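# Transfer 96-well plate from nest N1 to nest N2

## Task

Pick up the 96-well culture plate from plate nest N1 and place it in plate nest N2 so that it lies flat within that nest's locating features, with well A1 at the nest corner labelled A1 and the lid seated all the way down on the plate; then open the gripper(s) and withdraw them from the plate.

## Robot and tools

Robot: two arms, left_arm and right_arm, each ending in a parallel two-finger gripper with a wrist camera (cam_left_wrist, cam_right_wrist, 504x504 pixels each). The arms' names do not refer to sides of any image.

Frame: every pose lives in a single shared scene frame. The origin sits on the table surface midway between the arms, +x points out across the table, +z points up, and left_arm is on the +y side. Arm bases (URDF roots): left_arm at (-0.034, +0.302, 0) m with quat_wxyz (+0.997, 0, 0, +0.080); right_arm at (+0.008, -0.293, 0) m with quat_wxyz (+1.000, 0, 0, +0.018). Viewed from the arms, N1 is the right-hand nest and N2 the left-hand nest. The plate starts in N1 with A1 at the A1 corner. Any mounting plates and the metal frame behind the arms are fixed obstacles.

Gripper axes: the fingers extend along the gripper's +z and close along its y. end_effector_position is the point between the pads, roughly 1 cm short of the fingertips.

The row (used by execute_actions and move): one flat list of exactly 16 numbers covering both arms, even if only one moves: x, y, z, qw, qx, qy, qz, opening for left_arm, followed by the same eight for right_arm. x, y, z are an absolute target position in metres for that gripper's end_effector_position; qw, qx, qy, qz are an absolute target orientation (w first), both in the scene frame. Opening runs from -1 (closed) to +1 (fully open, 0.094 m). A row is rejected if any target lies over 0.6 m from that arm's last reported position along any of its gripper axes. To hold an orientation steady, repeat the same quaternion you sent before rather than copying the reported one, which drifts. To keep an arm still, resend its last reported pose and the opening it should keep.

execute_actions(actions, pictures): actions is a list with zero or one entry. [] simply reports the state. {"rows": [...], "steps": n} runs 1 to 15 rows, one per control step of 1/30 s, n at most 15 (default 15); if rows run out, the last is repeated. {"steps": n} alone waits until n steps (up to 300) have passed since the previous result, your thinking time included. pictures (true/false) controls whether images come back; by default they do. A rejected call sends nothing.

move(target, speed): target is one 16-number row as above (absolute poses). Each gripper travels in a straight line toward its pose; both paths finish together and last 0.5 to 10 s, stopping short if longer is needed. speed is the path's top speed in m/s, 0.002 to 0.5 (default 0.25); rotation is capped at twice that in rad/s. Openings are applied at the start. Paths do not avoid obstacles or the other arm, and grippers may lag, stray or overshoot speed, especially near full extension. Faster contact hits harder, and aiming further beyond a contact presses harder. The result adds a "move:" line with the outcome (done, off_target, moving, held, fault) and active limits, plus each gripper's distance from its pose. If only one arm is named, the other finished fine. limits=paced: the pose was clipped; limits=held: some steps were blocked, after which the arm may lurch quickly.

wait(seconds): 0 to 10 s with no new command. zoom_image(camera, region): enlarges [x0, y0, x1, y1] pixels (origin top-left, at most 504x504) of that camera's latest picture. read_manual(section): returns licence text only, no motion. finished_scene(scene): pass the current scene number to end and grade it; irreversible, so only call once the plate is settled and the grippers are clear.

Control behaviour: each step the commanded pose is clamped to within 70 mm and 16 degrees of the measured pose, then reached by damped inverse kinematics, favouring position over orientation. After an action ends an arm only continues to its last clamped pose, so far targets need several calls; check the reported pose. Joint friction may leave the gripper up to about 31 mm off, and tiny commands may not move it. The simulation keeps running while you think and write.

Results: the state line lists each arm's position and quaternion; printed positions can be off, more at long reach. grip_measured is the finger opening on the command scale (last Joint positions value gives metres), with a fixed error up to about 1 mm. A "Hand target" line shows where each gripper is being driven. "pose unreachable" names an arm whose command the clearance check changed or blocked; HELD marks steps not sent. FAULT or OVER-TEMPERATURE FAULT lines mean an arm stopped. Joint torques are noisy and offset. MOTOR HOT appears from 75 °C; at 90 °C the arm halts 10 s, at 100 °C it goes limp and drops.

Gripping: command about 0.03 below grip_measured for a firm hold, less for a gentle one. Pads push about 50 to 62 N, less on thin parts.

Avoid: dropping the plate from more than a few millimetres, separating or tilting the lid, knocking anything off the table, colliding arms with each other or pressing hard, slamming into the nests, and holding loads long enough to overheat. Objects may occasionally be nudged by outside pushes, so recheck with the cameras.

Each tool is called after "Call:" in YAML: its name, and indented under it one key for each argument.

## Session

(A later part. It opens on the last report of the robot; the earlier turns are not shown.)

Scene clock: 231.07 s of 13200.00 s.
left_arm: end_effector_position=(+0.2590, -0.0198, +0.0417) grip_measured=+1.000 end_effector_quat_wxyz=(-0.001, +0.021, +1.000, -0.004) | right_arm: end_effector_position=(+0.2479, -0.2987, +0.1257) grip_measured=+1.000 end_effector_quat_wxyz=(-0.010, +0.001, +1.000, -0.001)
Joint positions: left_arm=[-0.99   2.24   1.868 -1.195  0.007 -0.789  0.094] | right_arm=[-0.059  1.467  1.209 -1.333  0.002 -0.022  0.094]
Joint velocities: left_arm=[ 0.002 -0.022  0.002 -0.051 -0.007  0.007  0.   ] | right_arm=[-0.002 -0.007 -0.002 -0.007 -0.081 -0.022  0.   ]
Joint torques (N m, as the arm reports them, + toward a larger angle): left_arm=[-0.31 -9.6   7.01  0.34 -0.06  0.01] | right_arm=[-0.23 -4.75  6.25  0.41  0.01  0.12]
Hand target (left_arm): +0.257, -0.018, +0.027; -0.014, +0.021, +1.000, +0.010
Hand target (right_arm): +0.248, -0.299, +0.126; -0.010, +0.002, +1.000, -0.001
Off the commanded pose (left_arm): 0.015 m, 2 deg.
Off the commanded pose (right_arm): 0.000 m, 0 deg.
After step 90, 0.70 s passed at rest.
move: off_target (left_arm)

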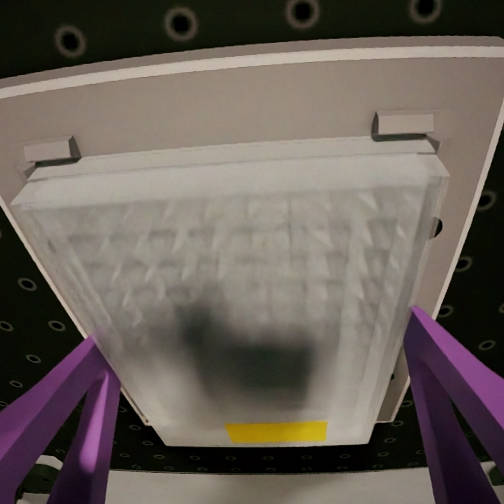

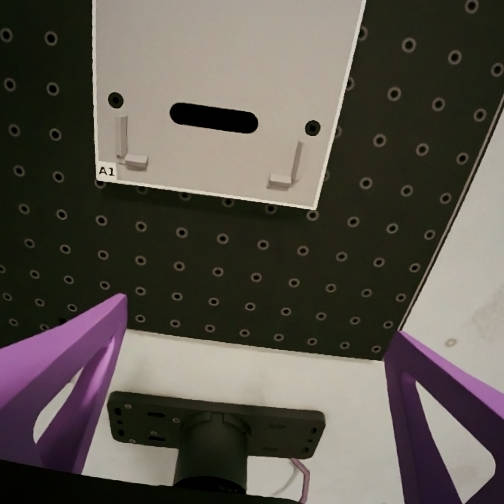

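Call:
move:
  target: [0.2588, -0.0178, 0.039, -0.003, 0.021, 1, 0.002, 0.77, 0.248, -0.2988, 0.1257, -0.010, 0.002, 1, -0.001, 1]
  speed: 0.012

Scene clock: 237.83 s of 13200.00 s.
left_arm: end_effector_position=(+0.2588, -0.0173, +0.0420) grip_measured=+0.789 end_effector_quat_wxyz=(-0.001, +0.020, +1.000, +0.001) | right_arm: end_effector_position=(+0.2479, -0.2987, +0.1257) grip_measured=+1.000 end_effector_quat_wxyz=(-0.010, +0.001, +1.000, -0.001)
Joint positions: left_arm=[-0.989  2.239  1.868 -1.203  0.001 -0.788  0.084] | right_arm=[-0.059  1.467  1.209 -1.333  0.002 -0.022  0.094]
Joint velocities: left_arm=[-0.027 -0.002  0.012 -0.007  0.051 -0.007 -0.   ] | right_arm=[-0.027  0.012 -0.007 -0.095  0.051 -0.007  0.   ]
Joint torques (N m, as the arm reports them, + toward a larger angle): left_arm=[ -0.32 -11.8    6.96   0.36  -0.05   0.01] | right_arm=[-0.06 -4.8   6.34  0.36  0.    0.1 ]
Hand target (left_arm): +0.259, -0.018, +0.039; -0.003, +0.021, +1.000, +0.002
Hand target (right_arm): +0.248, -0.299, +0.126; -0.010, +0.002, +1.000, -0.001
Off the commanded pose (left_arm): 0.003 m, 0 deg.
Off the commanded pose (right_arm): 0.000 m, 0 deg.
After step 90, 3.00 s passed at rest.
move: done

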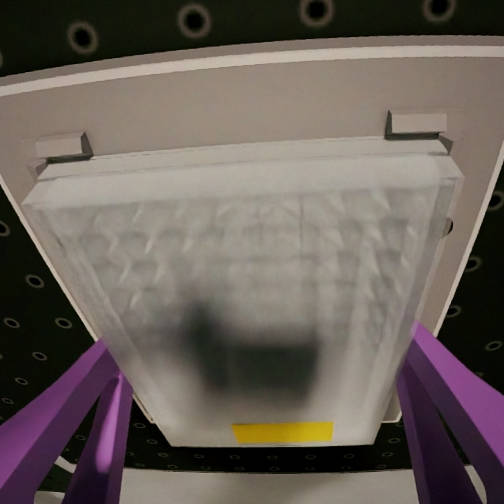

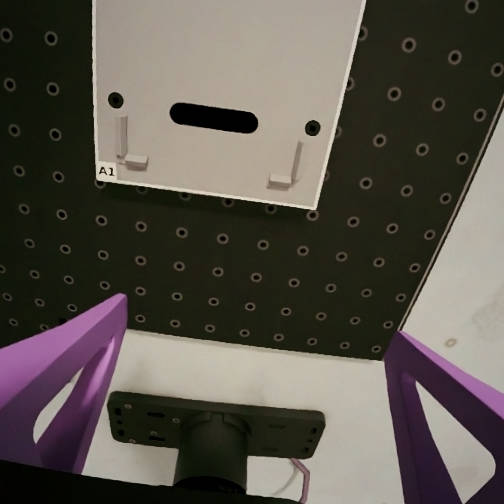

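Call:
move:
  target: [0.2588, -0.0173, 0.08, -0.001, 0.02, 1, 0.001, 0.76, 0.248, -0.2988, 0.1257, -0.010, 0.002, 1, -0.001, 1]
  speed: 0.03

Scene clock: 245.00 s of 13200.00 s.
left_arm: end_effector_position=(+0.2575, -0.0159, +0.0685) grip_measured=+0.789 end_effector_quat_wxyz=(-0.007, +0.020, +1.000, +0.007) | right_arm: end_effector_position=(+0.2479, -0.2987, +0.1257) grip_measured=+1.000 end_effector_quat_wxyz=(-0.010, +0.001, +1.000, -0.001)
Joint positions: left_arm=[-0.989  2.239  1.973 -1.325  0.001 -0.788  0.084] | right_arm=[-0.059  1.467  1.209 -1.333  0.002 -0.022  0.094]
Joint velocities: left_arm=[-0.007 -0.007 -0.002 -0.051  0.022 -0.051 -0.001] | right_arm=[-0.002 -0.017 -0.002 -0.007 -0.066 -0.037  0.   ]
Joint torques (N m, as the arm reports them, + toward a larger angle): left_arm=[ -0.31 -13.46   8.59   0.17  -0.07  -0.01] | right_arm=[ 0.07 -4.72  6.18  0.46  0.    0.13]
Hand target (left_arm): +0.258, -0.017, +0.080; -0.001, +0.020, +1.000, +0.001
Hand target (right_arm): +0.248, -0.299, +0.126; -0.010, +0.002, +1.000, -0.001
Off the commanded pose (left_arm): 0.012 m, 1 deg.
Off the commanded pose (right_arm): 0.000 m, 0 deg.
After step 90, 2.53 s passed at rest.
move: off_target (left_arm)

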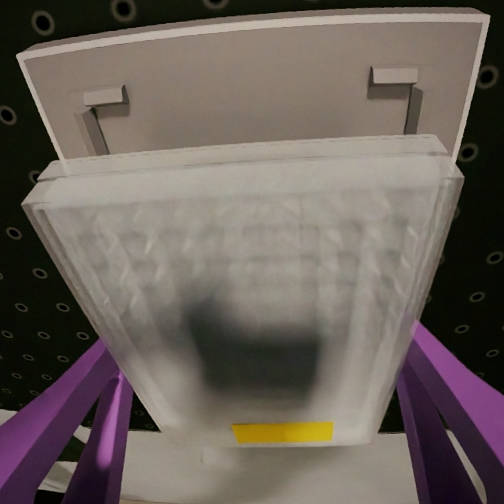

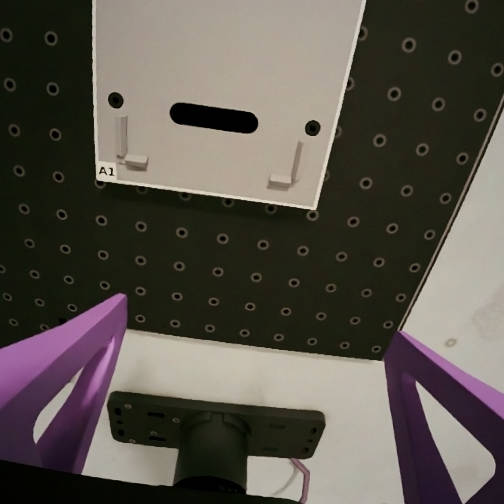

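Call:
move:
  target: [0.304, 0.224, 0.075, 0, 0.0305, 1, 0, 0.76, 0.248, -0.2988, 0.1257, -0.010, 0.002, 1, -0.001, 1]
  speed: 0.1

Scene clock: 264.97 s of 13200.00 s.
left_arm: end_effector_position=(+0.3116, +0.2235, +0.0733) grip_measured=+0.789 end_effector_quat_wxyz=(-0.003, +0.028, +1.000, +0.007) | right_arm: end_effector_position=(+0.2479, -0.2987, +0.1257) grip_measured=+1.000 end_effector_quat_wxyz=(-0.010, +0.001, +1.000, -0.001)
Joint positions: left_arm=[-0.389  1.909  1.496 -1.166 -0.012 -0.173  0.084] | right_arm=[-0.059  1.467  1.209 -1.333  0.002 -0.022  0.094]
Joint velocities: left_arm=[-0.002 -0.007 -0.012 -0.022 -0.081 -0.007 -0.001] | right_arm=[-0.002 -0.012  0.012 -0.007 -0.051  0.051  0.   ]
Joint torques (N m, as the arm reports them, + toward a larger angle): left_arm=[  0.11 -11.15   5.39   0.47  -0.09   0.08] | right_arm=[-0.07 -4.63  6.18  0.42  0.03  0.16]
Hand target (left_arm): +0.311, +0.226, +0.075; +0.004, +0.030, +1.000, +0.008
Hand target (right_arm): +0.248, -0.299, +0.126; -0.010, +0.002, +1.000, -0.001
Off the commanded pose (left_arm): 0.008 m, 1 deg.
Off the commanded pose (right_arm): 0.000 m, 0 deg.
MOTOR HOT: a motor of the left arm reached 75 °C. Now the hottest motor of the left arm, joint 2 (shoulder), reports 77 °C. The controller's stop level is 90 °C. To cool a motor, set the load down, stop pushing, or move to a pose that needs little force.
After step 90, 14.07 s passed at rest.
move: done

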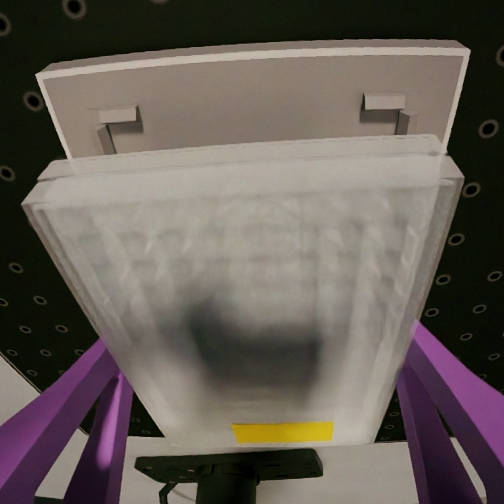

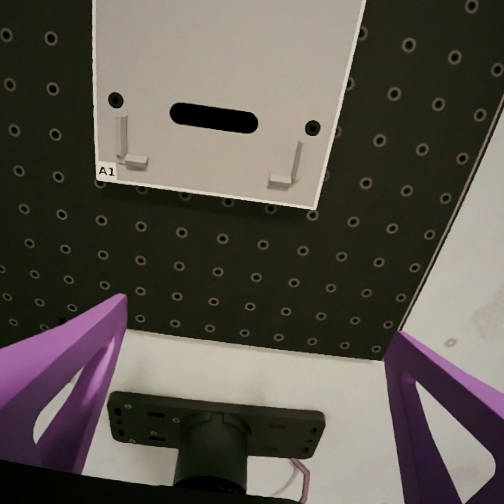

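Call:
move:
  target: [0.304, 0.2225, 0.05, 0, 0.041, 1, 0, 0.76, 0.248, -0.2988, 0.1257, -0.010, 0.002, 1, -0.001, 1]
  speed: 0.03

Scene clock: 271.93 s of 13200.00 s.
left_arm: end_effector_position=(+0.3063, +0.2242, +0.0504) grip_measured=+0.789 end_effector_quat_wxyz=(-0.004, +0.037, +0.999, +0.005) | right_arm: end_effector_position=(+0.2479, -0.2987, +0.1257) grip_measured=+1.000 end_effector_quat_wxyz=(-0.010, +0.001, +1.000, -0.001)
Joint positions: left_arm=[-0.389  1.909  1.403 -1.074 -0.009 -0.155  0.084] | right_arm=[-0.059  1.467  1.209 -1.333  0.002 -0.022  0.094]
Joint velocities: left_arm=[-0.007  0.007 -0.017 -0.007  0.022 -0.095  0.001] | right_arm=[-0.007 -0.002  0.002 -0.022  0.022 -0.081  0.   ]
Joint torques (N m, as the arm reports them, + toward a larger angle): left_arm=[ -0.41 -10.5    5.34   0.48   0.07   0.05] | right_arm=[-0.11 -4.81  6.27  0.44 -0.01  0.18]
Hand target (left_arm): +0.304, +0.223, +0.050; -0.000, +0.041, +0.999, +0.000
Hand target (right_arm): +0.248, -0.299, +0.126; -0.010, +0.002, +1.000, -0.001
Off the commanded pose (left_arm): 0.003 m, 1 deg.
Off the commanded pose (right_arm): 0.000 m, 0 deg.
MOTOR HOT: still on. Now the hottest motor of the left arm, joint 2 (shoulder), reports 76 °C; the controller's stop level is 90 °C.
After step 90, 2.73 s passed at rest.
move: done

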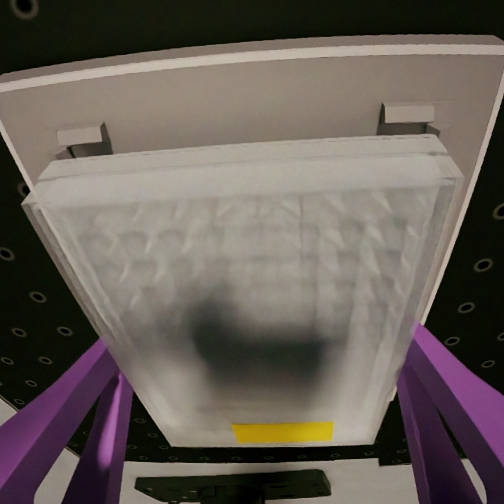

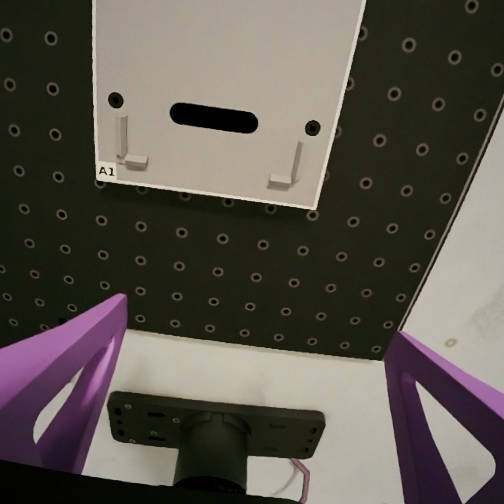

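Call:
move:
  target: [0.3034, 0.2237, 0.0417, -0.005, 0.039, 1, 0.004, 0.76, 0.248, -0.2988, 0.1257, -0.010, 0.002, 1, -0.001, 1]
  speed: 0.012

Scene clock: 296.40 s of 13200.00 s.
left_arm: end_effector_position=(+0.3062, +0.2241, +0.0470) grip_measured=+0.789 end_effector_quat_wxyz=(-0.002, +0.037, +0.999, +0.005) | right_arm: end_effector_position=(+0.2479, -0.2987, +0.1257) grip_measured=+1.000 end_effector_quat_wxyz=(-0.010, +0.001, +1.000, -0.001)
Joint positions: left_arm=[-0.389  1.909  1.389 -1.056 -0.009 -0.155  0.084] | right_arm=[-0.059  1.467  1.209 -1.333  0.002 -0.022  0.094]
Joint velocities: left_arm=[ 0.002 -0.017 -0.002 -0.007 -0.051  0.007 -0.   ] | right_arm=[-0.012  0.002 -0.022 -0.007 -0.007 -0.066  0.   ]
Joint torques (N m, as the arm reports them, + toward a larger angle): left_arm=[-0.42 -9.37  5.29  0.47  0.01  0.02] | right_arm=[-0.05 -4.78  6.39  0.4   0.01  0.18]
Hand target (left_arm): +0.303, +0.224, +0.042; -0.005, +0.039, +0.999, +0.004
Hand target (right_arm): +0.248, -0.299, +0.126; -0.010, +0.002, +1.000, -0.001
Off the commanded pose (left_arm): 0.006 m, 0 deg.
Off the commanded pose (right_arm): 0.000 m, 0 deg.
MOTOR HOT: still on. Now the hottest motor of the left arm, joint 2 (shoulder), reports 73 °C; the controller's stop level is 90 °C.
After step 90, 20.40 s passed at rest.
move: done

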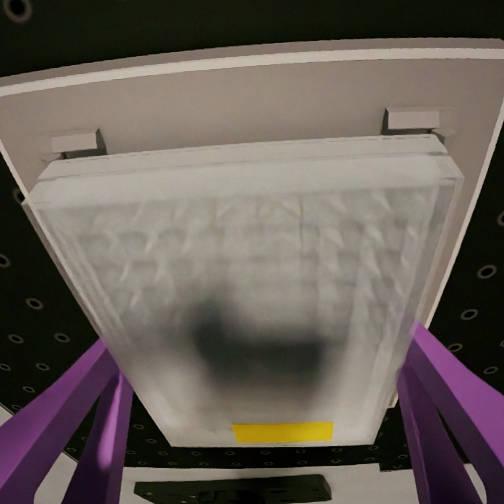

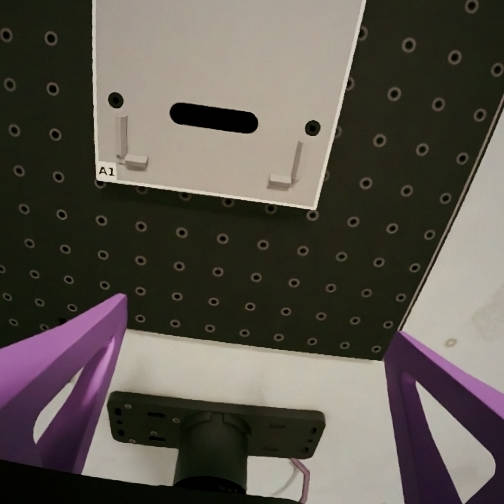

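Call:
move:
  target: [0.2974, 0.2251, 0.0398, -0.015, 0.039, 1, 0.008, 0.76, 0.248, -0.2988, 0.1257, -0.010, 0.002, 1, -0.001, 1]
  speed: 0.01

Scene clock: 305.33 s of 13200.00 s.
left_arm: end_effector_position=(+0.3065, +0.2241, +0.0470) grip_measured=+0.789 end_effector_quat_wxyz=(-0.001, +0.037, +0.999, +0.005) | right_arm: end_effector_position=(+0.2479, -0.2987, +0.1257) grip_measured=+1.000 end_effector_quat_wxyz=(-0.010, +0.001, +1.000, -0.001)
Joint positions: left_arm=[-0.389  1.909  1.389 -1.055 -0.009 -0.155  0.084] | right_arm=[-0.059  1.467  1.209 -1.333  0.002 -0.022  0.094]
Joint velocities: left_arm=[-0.002 -0.007 -0.017 -0.066  0.022  0.007  0.001] | right_arm=[-0.017 -0.012 -0.007 -0.051  0.022  0.007  0.   ]
Joint torques (N m, as the arm reports them, + toward a larger angle): left_arm=[-0.55 -9.44  4.61  0.37 -0.03  0.01] | right_arm=[ 0.04 -4.74  6.26  0.39  0.02  0.17]
Hand target (left_arm): +0.298, +0.225, +0.040; -0.015, +0.039, +0.999, +0.008
Hand target (right_arm): +0.248, -0.299, +0.126; -0.010, +0.002, +1.000, -0.001
Off the commanded pose (left_arm): 0.012 m, 2 deg.
Off the commanded pose (right_arm): 0.000 m, 0 deg.
MOTOR HOT: cleared. Now the hottest motor of the left arm, joint 2 (shoulder), reports 71 °C.
After step 90, 4.30 s passed at rest.
move: off_target (left_arm)

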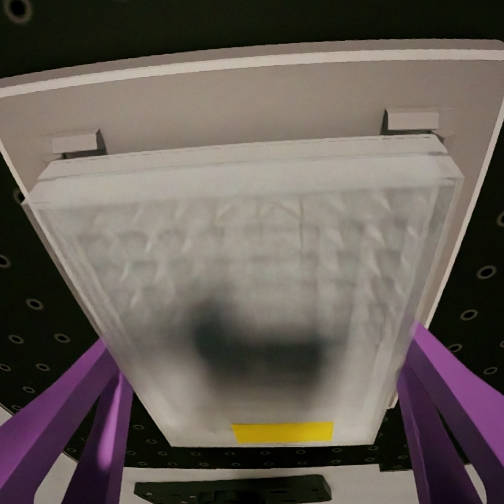

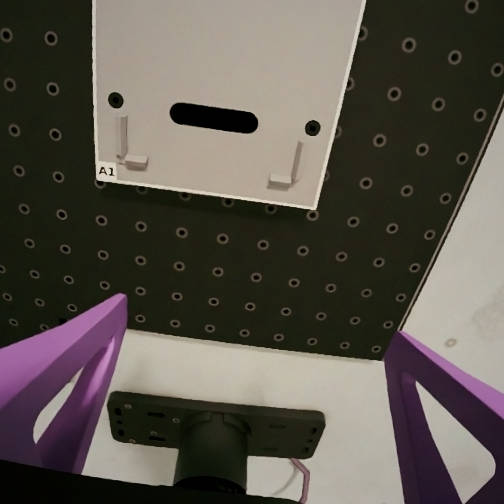

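Call:
move:
  target: [0.3089, 0.2225, 0.0595, 0.0175, 0.039, 1, 0.001, 0.76, 0.248, -0.2988, 0.1257, -0.010, 0.002, 1, -0.001, 1]
  speed: 0.015

Scene clock: 313.90 s of 13200.00 s.
left_arm: end_effector_position=(+0.3076, +0.2238, +0.0529) grip_measured=+0.789 end_effector_quat_wxyz=(+0.008, +0.037, +0.999, +0.003) | right_arm: end_effector_position=(+0.2479, -0.2987, +0.1257) grip_measured=+1.000 end_effector_quat_wxyz=(-0.010, +0.001, +1.000, -0.001)
Joint positions: left_arm=[-0.389  1.891  1.389 -1.055 -0.009 -0.155  0.084] | right_arm=[-0.059  1.467  1.209 -1.333  0.002 -0.022  0.094]
Joint velocities: left_arm=[-0.017 -0.012 -0.002  0.007 -0.066  0.037  0.001] | right_arm=[-0.012 -0.012 -0.017 -0.007 -0.081  0.007  0.   ]
Joint torques (N m, as the arm reports them, + toward a larger angle): left_arm=[ -0.56 -10.86   6.92   0.38  -0.03   0.01] | right_arm=[ 0.12 -4.58  6.43  0.43  0.    0.13]
Hand target (left_arm): +0.309, +0.222, +0.060; +0.017, +0.039, +0.999, +0.001
Hand target (right_arm): +0.248, -0.299, +0.126; -0.010, +0.002, +1.000, -0.001
Off the commanded pose (left_arm): 0.007 m, 1 deg.
Off the commanded pose (right_arm): 0.000 m, 0 deg.
After step 90, 4.07 s passed at rest.
move: done

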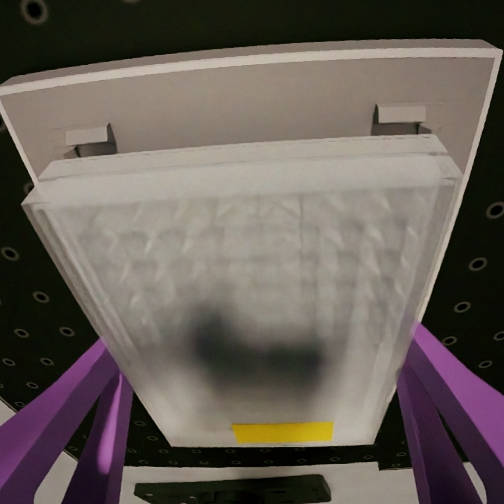

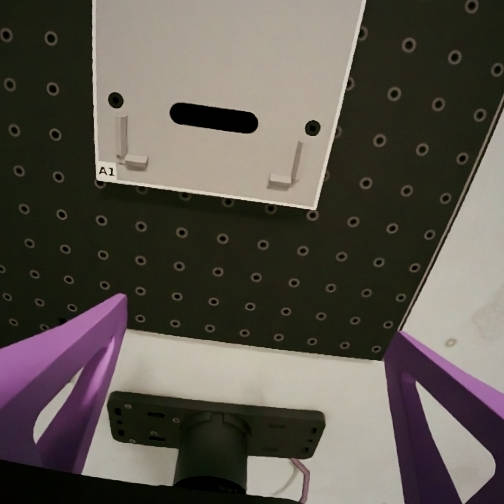

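Call:
move:
  target: [0.2990, 0.2248, 0.0462, -0.005, 0.039, 1, 0.006, 0.76, 0.248, -0.2988, 0.1257, -0.010, 0.002, 1, -0.001, 1]
  speed: 0.01

Scene clock: 323.73 s of 13200.00 s.
left_arm: end_effector_position=(+0.3076, +0.2238, +0.0529) grip_measured=+0.789 end_effector_quat_wxyz=(+0.008, +0.037, +0.999, +0.003) | right_arm: end_effector_position=(+0.2479, -0.2987, +0.1257) grip_measured=+1.000 end_effector_quat_wxyz=(-0.010, +0.001, +1.000, -0.001)
Joint positions: left_arm=[-0.389  1.891  1.389 -1.055 -0.009 -0.155  0.084] | right_arm=[-0.059  1.467  1.209 -1.333  0.002 -0.022  0.094]
Joint velocities: left_arm=[ 0.002  0.002 -0.007  0.022  0.11   0.007 -0.001] | right_arm=[-0.017  0.007  0.007  0.037  0.022 -0.037  0.   ]
Joint torques (N m, as the arm reports them, + toward a larger angle): left_arm=[-0.52 -9.46  4.72  0.4  -0.03  0.01] | right_arm=[-0.07 -4.6   6.16  0.4  -0.01  0.15]
Hand target (left_arm): +0.299, +0.225, +0.046; -0.005, +0.039, +0.999, +0.006
Hand target (right_arm): +0.248, -0.299, +0.126; -0.010, +0.002, +1.000, -0.001
Off the commanded pose (left_arm): 0.011 m, 1 deg.
Off the commanded pose (right_arm): 0.000 m, 0 deg.
After step 90, 5.30 s passed at rest.
move: off_target (left_arm)

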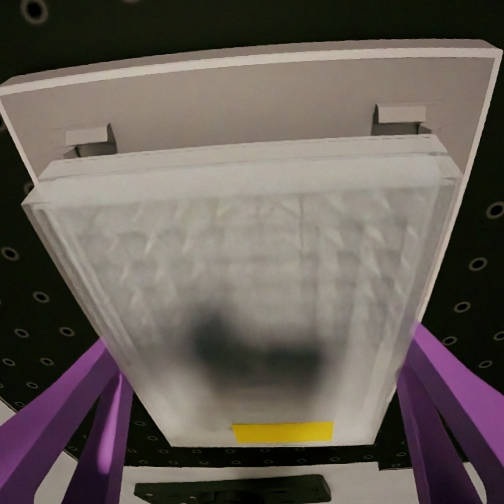

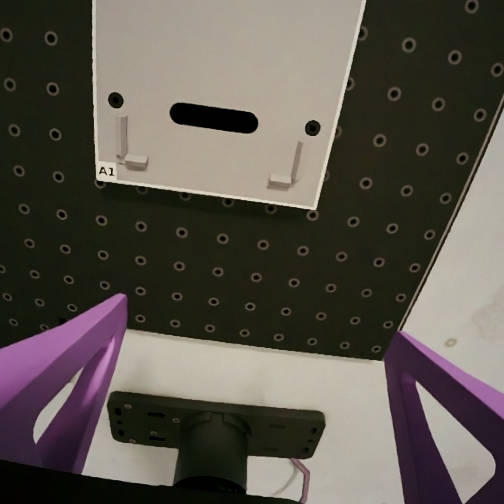

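Call:
move:
  target: [0.2974, 0.2252, 0.0449, -0.0075, 0.039, 1, 0.0065, 0.76, 0.248, -0.2988, 0.1257, -0.010, 0.002, 1, -0.001, 1]
  speed: 0.01

Scene clock: 330.37 s of 13200.00 s.
left_arm: end_effector_position=(+0.3030, +0.2249, +0.0491) grip_measured=+0.789 end_effector_quat_wxyz=(+0.000, +0.037, +0.999, +0.005) | right_arm: end_effector_position=(+0.2479, -0.2987, +0.1257) grip_measured=+1.000 end_effector_quat_wxyz=(-0.010, +0.001, +1.000, -0.001)
Joint positions: left_arm=[-0.389  1.891  1.373 -1.055 -0.009 -0.155  0.084] | right_arm=[-0.059  1.467  1.209 -1.333  0.002 -0.022  0.094]
Joint velocities: left_arm=[-0.007 -0.012  0.002  0.051 -0.081 -0.022  0.001] | right_arm=[-0.017 -0.012 -0.007  0.051 -0.037  0.022  0.   ]
Joint torques (N m, as the arm reports them, + toward a larger angle): left_arm=[-0.51 -9.38  5.33  0.38 -0.03  0.01] | right_arm=[-0.08 -4.66  6.24  0.39  0.02  0.14]
Hand target (left_arm): +0.297, +0.225, +0.045; -0.008, +0.039, +0.999, +0.006
Hand target (right_arm): +0.248, -0.299, +0.126; -0.010, +0.002, +1.000, -0.001
Off the commanded pose (left_arm): 0.007 m, 1 deg.
Off the commanded pose (right_arm): 0.000 m, 0 deg.
After step 90, 1.87 s passed at rest.
move: done

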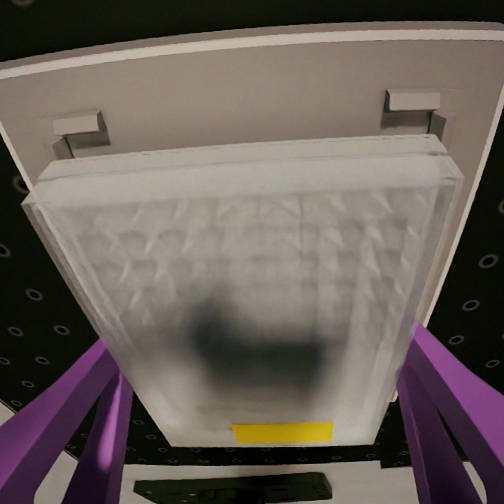

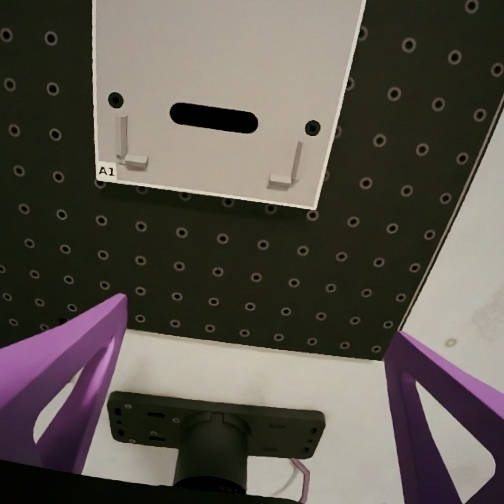

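Call:
move:
  target: [0.3077, 0.2228, 0.0491, 0.010, 0.039, 1, 0.0025, 0.76, 0.248, -0.2988, 0.1257, -0.010, 0.002, 1, -0.001, 1]
  speed: 0.01

Scene clock: 341.20 s of 13200.00 s.
left_arm: end_effector_position=(+0.3042, +0.2246, +0.0491) grip_measured=+0.789 end_effector_quat_wxyz=(+0.003, +0.037, +0.999, +0.004) | right_arm: end_effector_position=(+0.2479, -0.2987, +0.1257) grip_measured=+1.000 end_effector_quat_wxyz=(-0.010, +0.001, +1.000, -0.001)
Joint positions: left_arm=[-0.389  1.891  1.373 -1.05  -0.009 -0.155  0.084] | right_arm=[-0.059  1.467  1.209 -1.333  0.002 -0.022  0.094]
Joint velocities: left_arm=[-0.002  0.007 -0.012 -0.007 -0.022 -0.007  0.   ] | right_arm=[-0.012 -0.017 -0.012 -0.022  0.037  0.007  0.   ]
Joint torques (N m, as the arm reports them, + toward a larger angle): left_arm=[-0.57 -9.32  6.83  0.49 -0.02  0.01] | right_arm=[-0.02 -4.64  6.38  0.4  -0.01  0.13]
Hand target (left_arm): +0.308, +0.223, +0.049; +0.010, +0.039, +0.999, +0.003
Hand target (right_arm): +0.248, -0.299, +0.126; -0.010, +0.002, +1.000, -0.001
Off the commanded pose (left_arm): 0.004 m, 1 deg.
Off the commanded pose (right_arm): 0.000 m, 0 deg.
After step 90, 6.57 s passed at rest.
move: done

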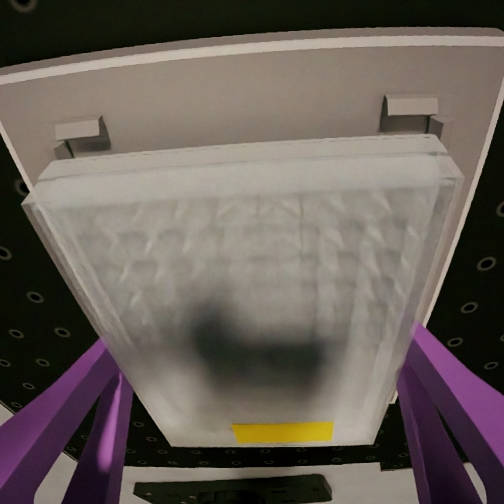

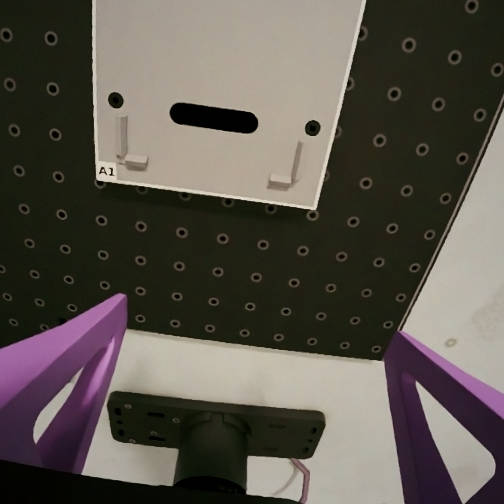

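Call:
move:
  target: [0.3066, 0.2230, 0.0379, -0.0045, 0.039, 1, 0.0057, 0.76, 0.248, -0.2988, 0.1257, -0.010, 0.002, 1, -0.001, 1]
  speed: 0.01

Scene clock: 351.87 s of 13200.00 s.
left_arm: end_effector_position=(+0.3039, +0.2247, +0.0433) grip_measured=+0.789 end_effector_quat_wxyz=(-0.004, +0.037, +0.999, +0.005) | right_arm: end_effector_position=(+0.2479, -0.2987, +0.1257) grip_measured=+1.000 end_effector_quat_wxyz=(-0.010, +0.001, +1.000, -0.001)
Joint positions: left_arm=[-0.389  1.909  1.373 -1.046 -0.009 -0.155  0.084] | right_arm=[-0.059  1.467  1.209 -1.333  0.002 -0.022  0.094]
Joint velocities: left_arm=[ 0.017 -0.017 -0.032 -0.066 -0.037 -0.066  0.001] | right_arm=[-0.002  0.007  0.007 -0.037 -0.007 -0.051  0.   ]
Joint torques (N m, as the arm reports them, + toward a larger angle): left_arm=[-0.57 -8.15  6.81  0.47 -0.03  0.01] | right_arm=[-0.03 -4.61  6.3   0.39  0.03  0.11]
Hand target (left_arm): +0.307, +0.223, +0.038; -0.005, +0.039, +0.999, +0.006
Hand target (right_arm): +0.248, -0.299, +0.126; -0.010, +0.002, +1.000, -0.001
Off the commanded pose (left_arm): 0.006 m, 0 deg.
Off the commanded pose (right_arm): 0.000 m, 0 deg.
After step 90, 6.30 s passed at rest.
move: done

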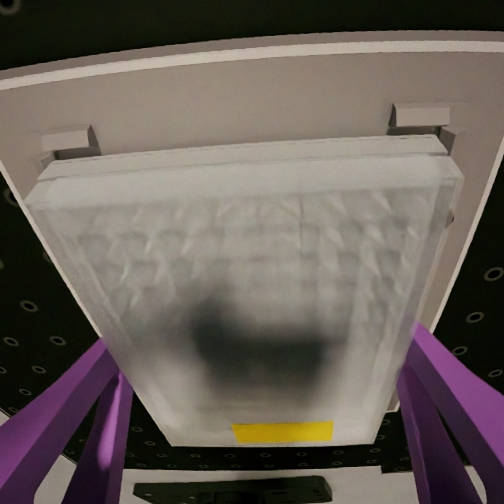

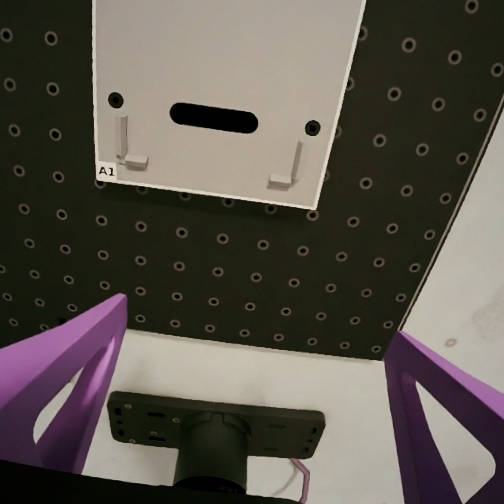

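Call:
move:
  target: [0.3071, 0.2230, 0.0331, -0.0085, 0.039, 1, 0.0066, 0.76, 0.248, -0.2988, 0.1257, -0.010, 0.002, 1, -0.001, 1]
  speed: 0.008

Scene clock: 360.93 s of 13200.00 s.
left_arm: end_effector_position=(+0.3045, +0.2240, +0.0406) grip_measured=+0.789 end_effector_quat_wxyz=(-0.006, +0.037, +0.999, +0.004) | right_arm: end_effector_position=(+0.2479, -0.2987, +0.1257) grip_measured=+1.000 end_effector_quat_wxyz=(-0.010, +0.001, +1.000, -0.001)
Joint positions: left_arm=[-0.389  1.917  1.373 -1.041 -0.006 -0.155  0.084] | right_arm=[-0.059  1.467  1.209 -1.333  0.002 -0.022  0.094]
Joint velocities: left_arm=[-0.012 -0.022  0.002  0.007 -0.037  0.022  0.   ] | right_arm=[ 0.002 -0.007 -0.012  0.022  0.037 -0.007  0.   ]
Joint torques (N m, as the arm reports them, + toward a larger angle): left_arm=[-0.58 -7.73  6.79  0.47 -0.07  0.  ] | right_arm=[-0.02 -4.63  6.32  0.41  0.01  0.14]
Hand target (left_arm): +0.307, +0.223, +0.033; -0.009, +0.039, +0.999, +0.007
Hand target (right_arm): +0.248, -0.299, +0.126; -0.010, +0.002, +1.000, -0.001
Off the commanded pose (left_arm): 0.008 m, 0 deg.
Off the commanded pose (right_arm): 0.000 m, 0 deg.
After step 90, 4.50 s passed at rest.
move: done

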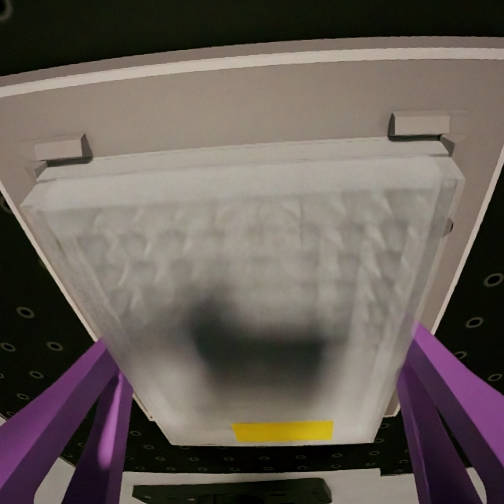

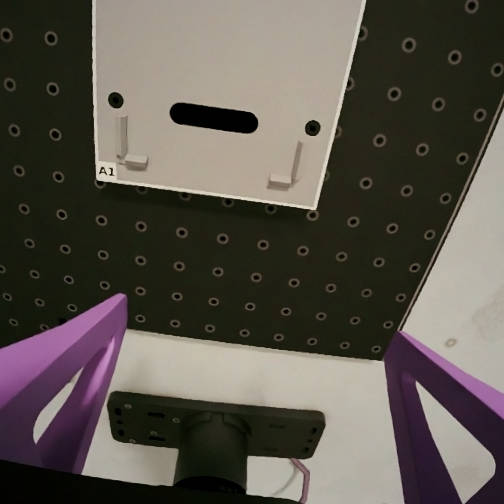

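This matches the seated reference view, so I'm releasing the plate.

Call:
move:
  target: [0.3045, 0.2240, 0.0406, -0.006, 0.037, 0.999, 0.004, 1, 0.248, -0.2988, 0.1257, -0.010, 0.002, 1, -0.001, 1]
  speed: 0.01

Call:
move:
  target: [0.3045, 0.2240, 0.11, -0.006, 0.037, 0.999, 0.004, 1, 0.248, -0.2988, 0.1257, -0.010, 0.002, 1, -0.001, 1]
  speed: 0.04

Scene clock: 366.30 s of 13200.00 s.
left_arm: end_effector_position=(+0.3045, +0.2240, +0.0406) grip_measured=+1.000 end_effector_quat_wxyz=(-0.006, +0.037, +0.999, +0.004) | right_arm: end_effector_position=(+0.2479, -0.2987, +0.1257) grip_measured=+1.000 end_effector_quat_wxyz=(-0.010, +0.001, +1.000, -0.001)
Joint positions: left_arm=[-0.389  1.917  1.373 -1.041 -0.006 -0.155  0.094] | right_arm=[-0.059  1.467  1.209 -1.333  0.002 -0.022  0.094]
Joint velocities: left_arm=[-0.032 -0.012 -0.002  0.007 -0.007  0.022  0.   ] | right_arm=[-0.007  0.007 -0.002 -0.051  0.037 -0.051  0.   ]
Joint torques (N m, as the arm reports them, + toward a larger angle): left_arm=[-0.31 -9.51  6.68  0.34 -0.02  0.  ] | right_arm=[-0.16 -4.87  6.29  0.42  0.02  0.16]
Hand target (left_arm): +0.305, +0.224, +0.041; -0.006, +0.037, +0.999, +0.004
Hand target (right_arm): +0.248, -0.299, +0.126; -0.010, +0.002, +1.000, -0.001
Off the commanded pose (left_arm): 0.000 m, 0 deg.
Off the commanded pose (right_arm): 0.000 m, 0 deg.
After step 90, 1.67 s passed at rest.
move: done

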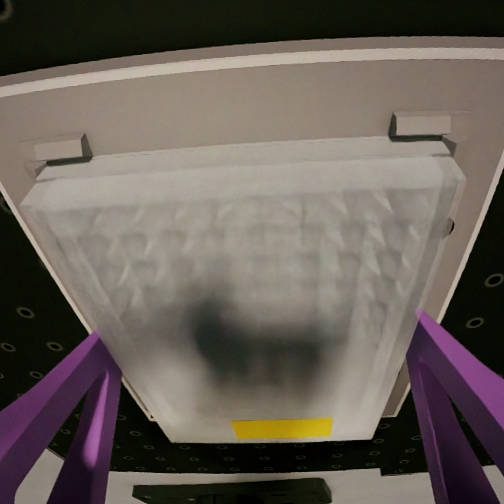

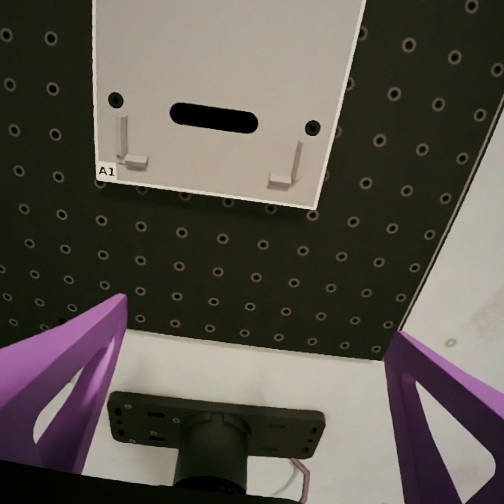

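Scene clock: 368.47 s of 13200.00 s.
left_arm: end_effector_position=(+0.3027, +0.2244, +0.0998) grip_measured=+1.000 end_effector_quat_wxyz=(-0.014, +0.037, +0.999, +0.006) | right_arm: end_effector_position=(+0.2479, -0.2987, +0.1257) grip_measured=+1.000 end_effector_quat_wxyz=(-0.010, +0.001, +1.000, -0.001)
Joint positions: left_arm=[-0.389  1.883  1.567 -1.285 -0.006 -0.155  0.094] | right_arm=[-0.059  1.467  1.209 -1.333  0.002 -0.022  0.094]
Joint velocities: left_arm=[-0.012 -0.002  0.012  0.022  0.022  0.037  0.   ] | right_arm=[-0.002  0.007  0.002  0.007  0.007  0.007  0.   ]
Joint torques (N m, as the arm reports them, + toward a larger angle): left_arm=[ -0.28 -10.56   8.43   0.17  -0.02   0.  ] | right_arm=[-0.09 -4.67  6.35  0.46  0.01  0.14]
Hand target (left_arm): +0.304, +0.224, +0.110; -0.006, +0.037, +0.999, +0.004
Hand target (right_arm): +0.248, -0.299, +0.126; -0.010, +0.002, +1.000, -0.001
Off the commanded pose (left_arm): 0.010 m, 1 deg.
Off the commanded pose (right_arm): 0.000 m, 0 deg.
move: done

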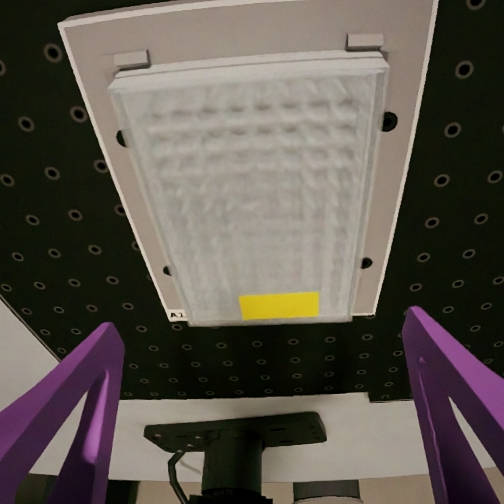

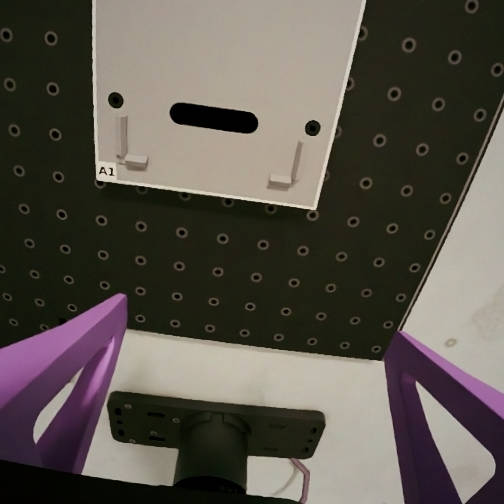

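Call:
move:
  target: [0.18, 0.23, 0.15, 0.26, 0.03, 0.965, 0, 1, 0.248, -0.2988, 0.1257, -0.010, 0.002, 1, -0.001, 1]
  speed: 0.15

Scene clock: 374.70 s of 13200.00 s.
left_arm: end_effector_position=(+0.1819, +0.2302, +0.1580) grip_measured=+1.000 end_effector_quat_wxyz=(+0.260, +0.029, +0.965, -0.003) | right_arm: end_effector_position=(+0.2479, -0.2987, +0.1257) grip_measured=+1.000 end_effector_quat_wxyz=(-0.010, +0.001, +1.000, -0.001)
Joint positions: left_arm=[-0.645  0.937  0.88  -1.03  -0.218 -0.372  0.094] | right_arm=[-0.059  1.467  1.209 -1.333  0.002 -0.022  0.094]
Joint velocities: left_arm=[ 0.007 -0.012 -0.012 -0.007  0.007  0.007  0.   ] | right_arm=[-0.007  0.002 -0.002  0.007  0.007 -0.007  0.   ]
Joint torques (N m, as the arm reports them, + toward a larger angle): left_arm=[-1.26 -2.49  5.98  1.2  -0.27 -0.06] | right_arm=[-0.17 -4.73  6.24  0.39  0.    0.15]
Hand target (left_arm): +0.178, +0.231, +0.153; +0.259, +0.030, +0.966, +0.001
Hand target (right_arm): +0.248, -0.299, +0.126; -0.010, +0.002, +1.000, -0.001
Off the commanded pose (left_arm): 0.008 m, 0 deg.
Off the commanded pose (right_arm): 0.000 m, 0 deg.
After step 90, 0.87 s passed at rest.
move: done

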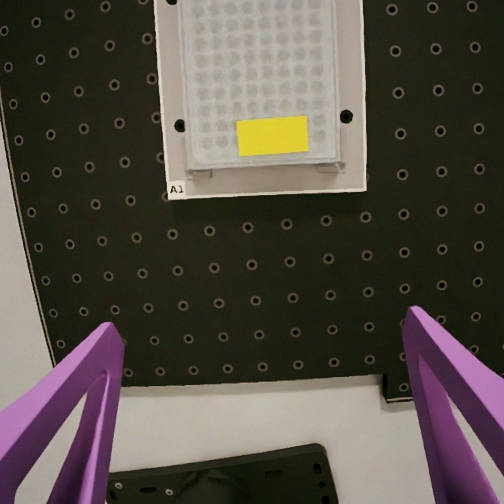

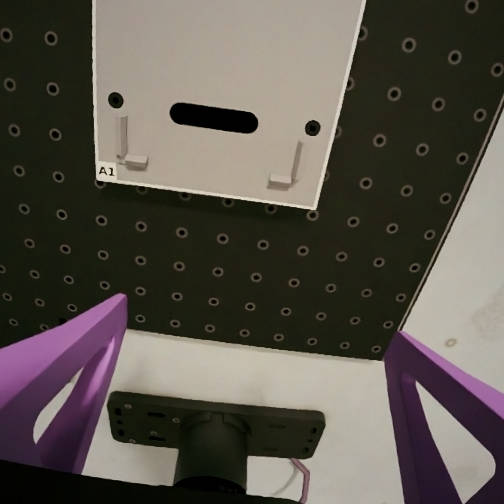

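Call:
zoom_image:
  camera: "cam_left_wrist"
  region: [150, 90, 380, 210]

Region (150, 90, 380, 210) of cam_left_wrist's 504x504 image, scaled by 2.191, with more detail than that image has; it fills the top 263 rows of this view, and the rest is white.

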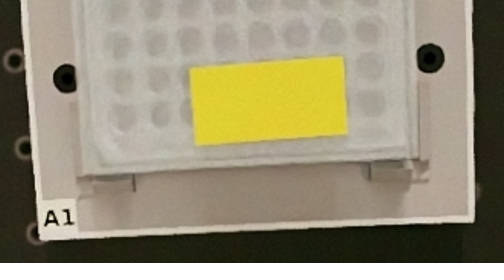

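The plate sits inside the locators and both arms are clear, so I'm ending scene 2.

Call:
finished_scene:
  scene: 2

The scene is finished: the task was done.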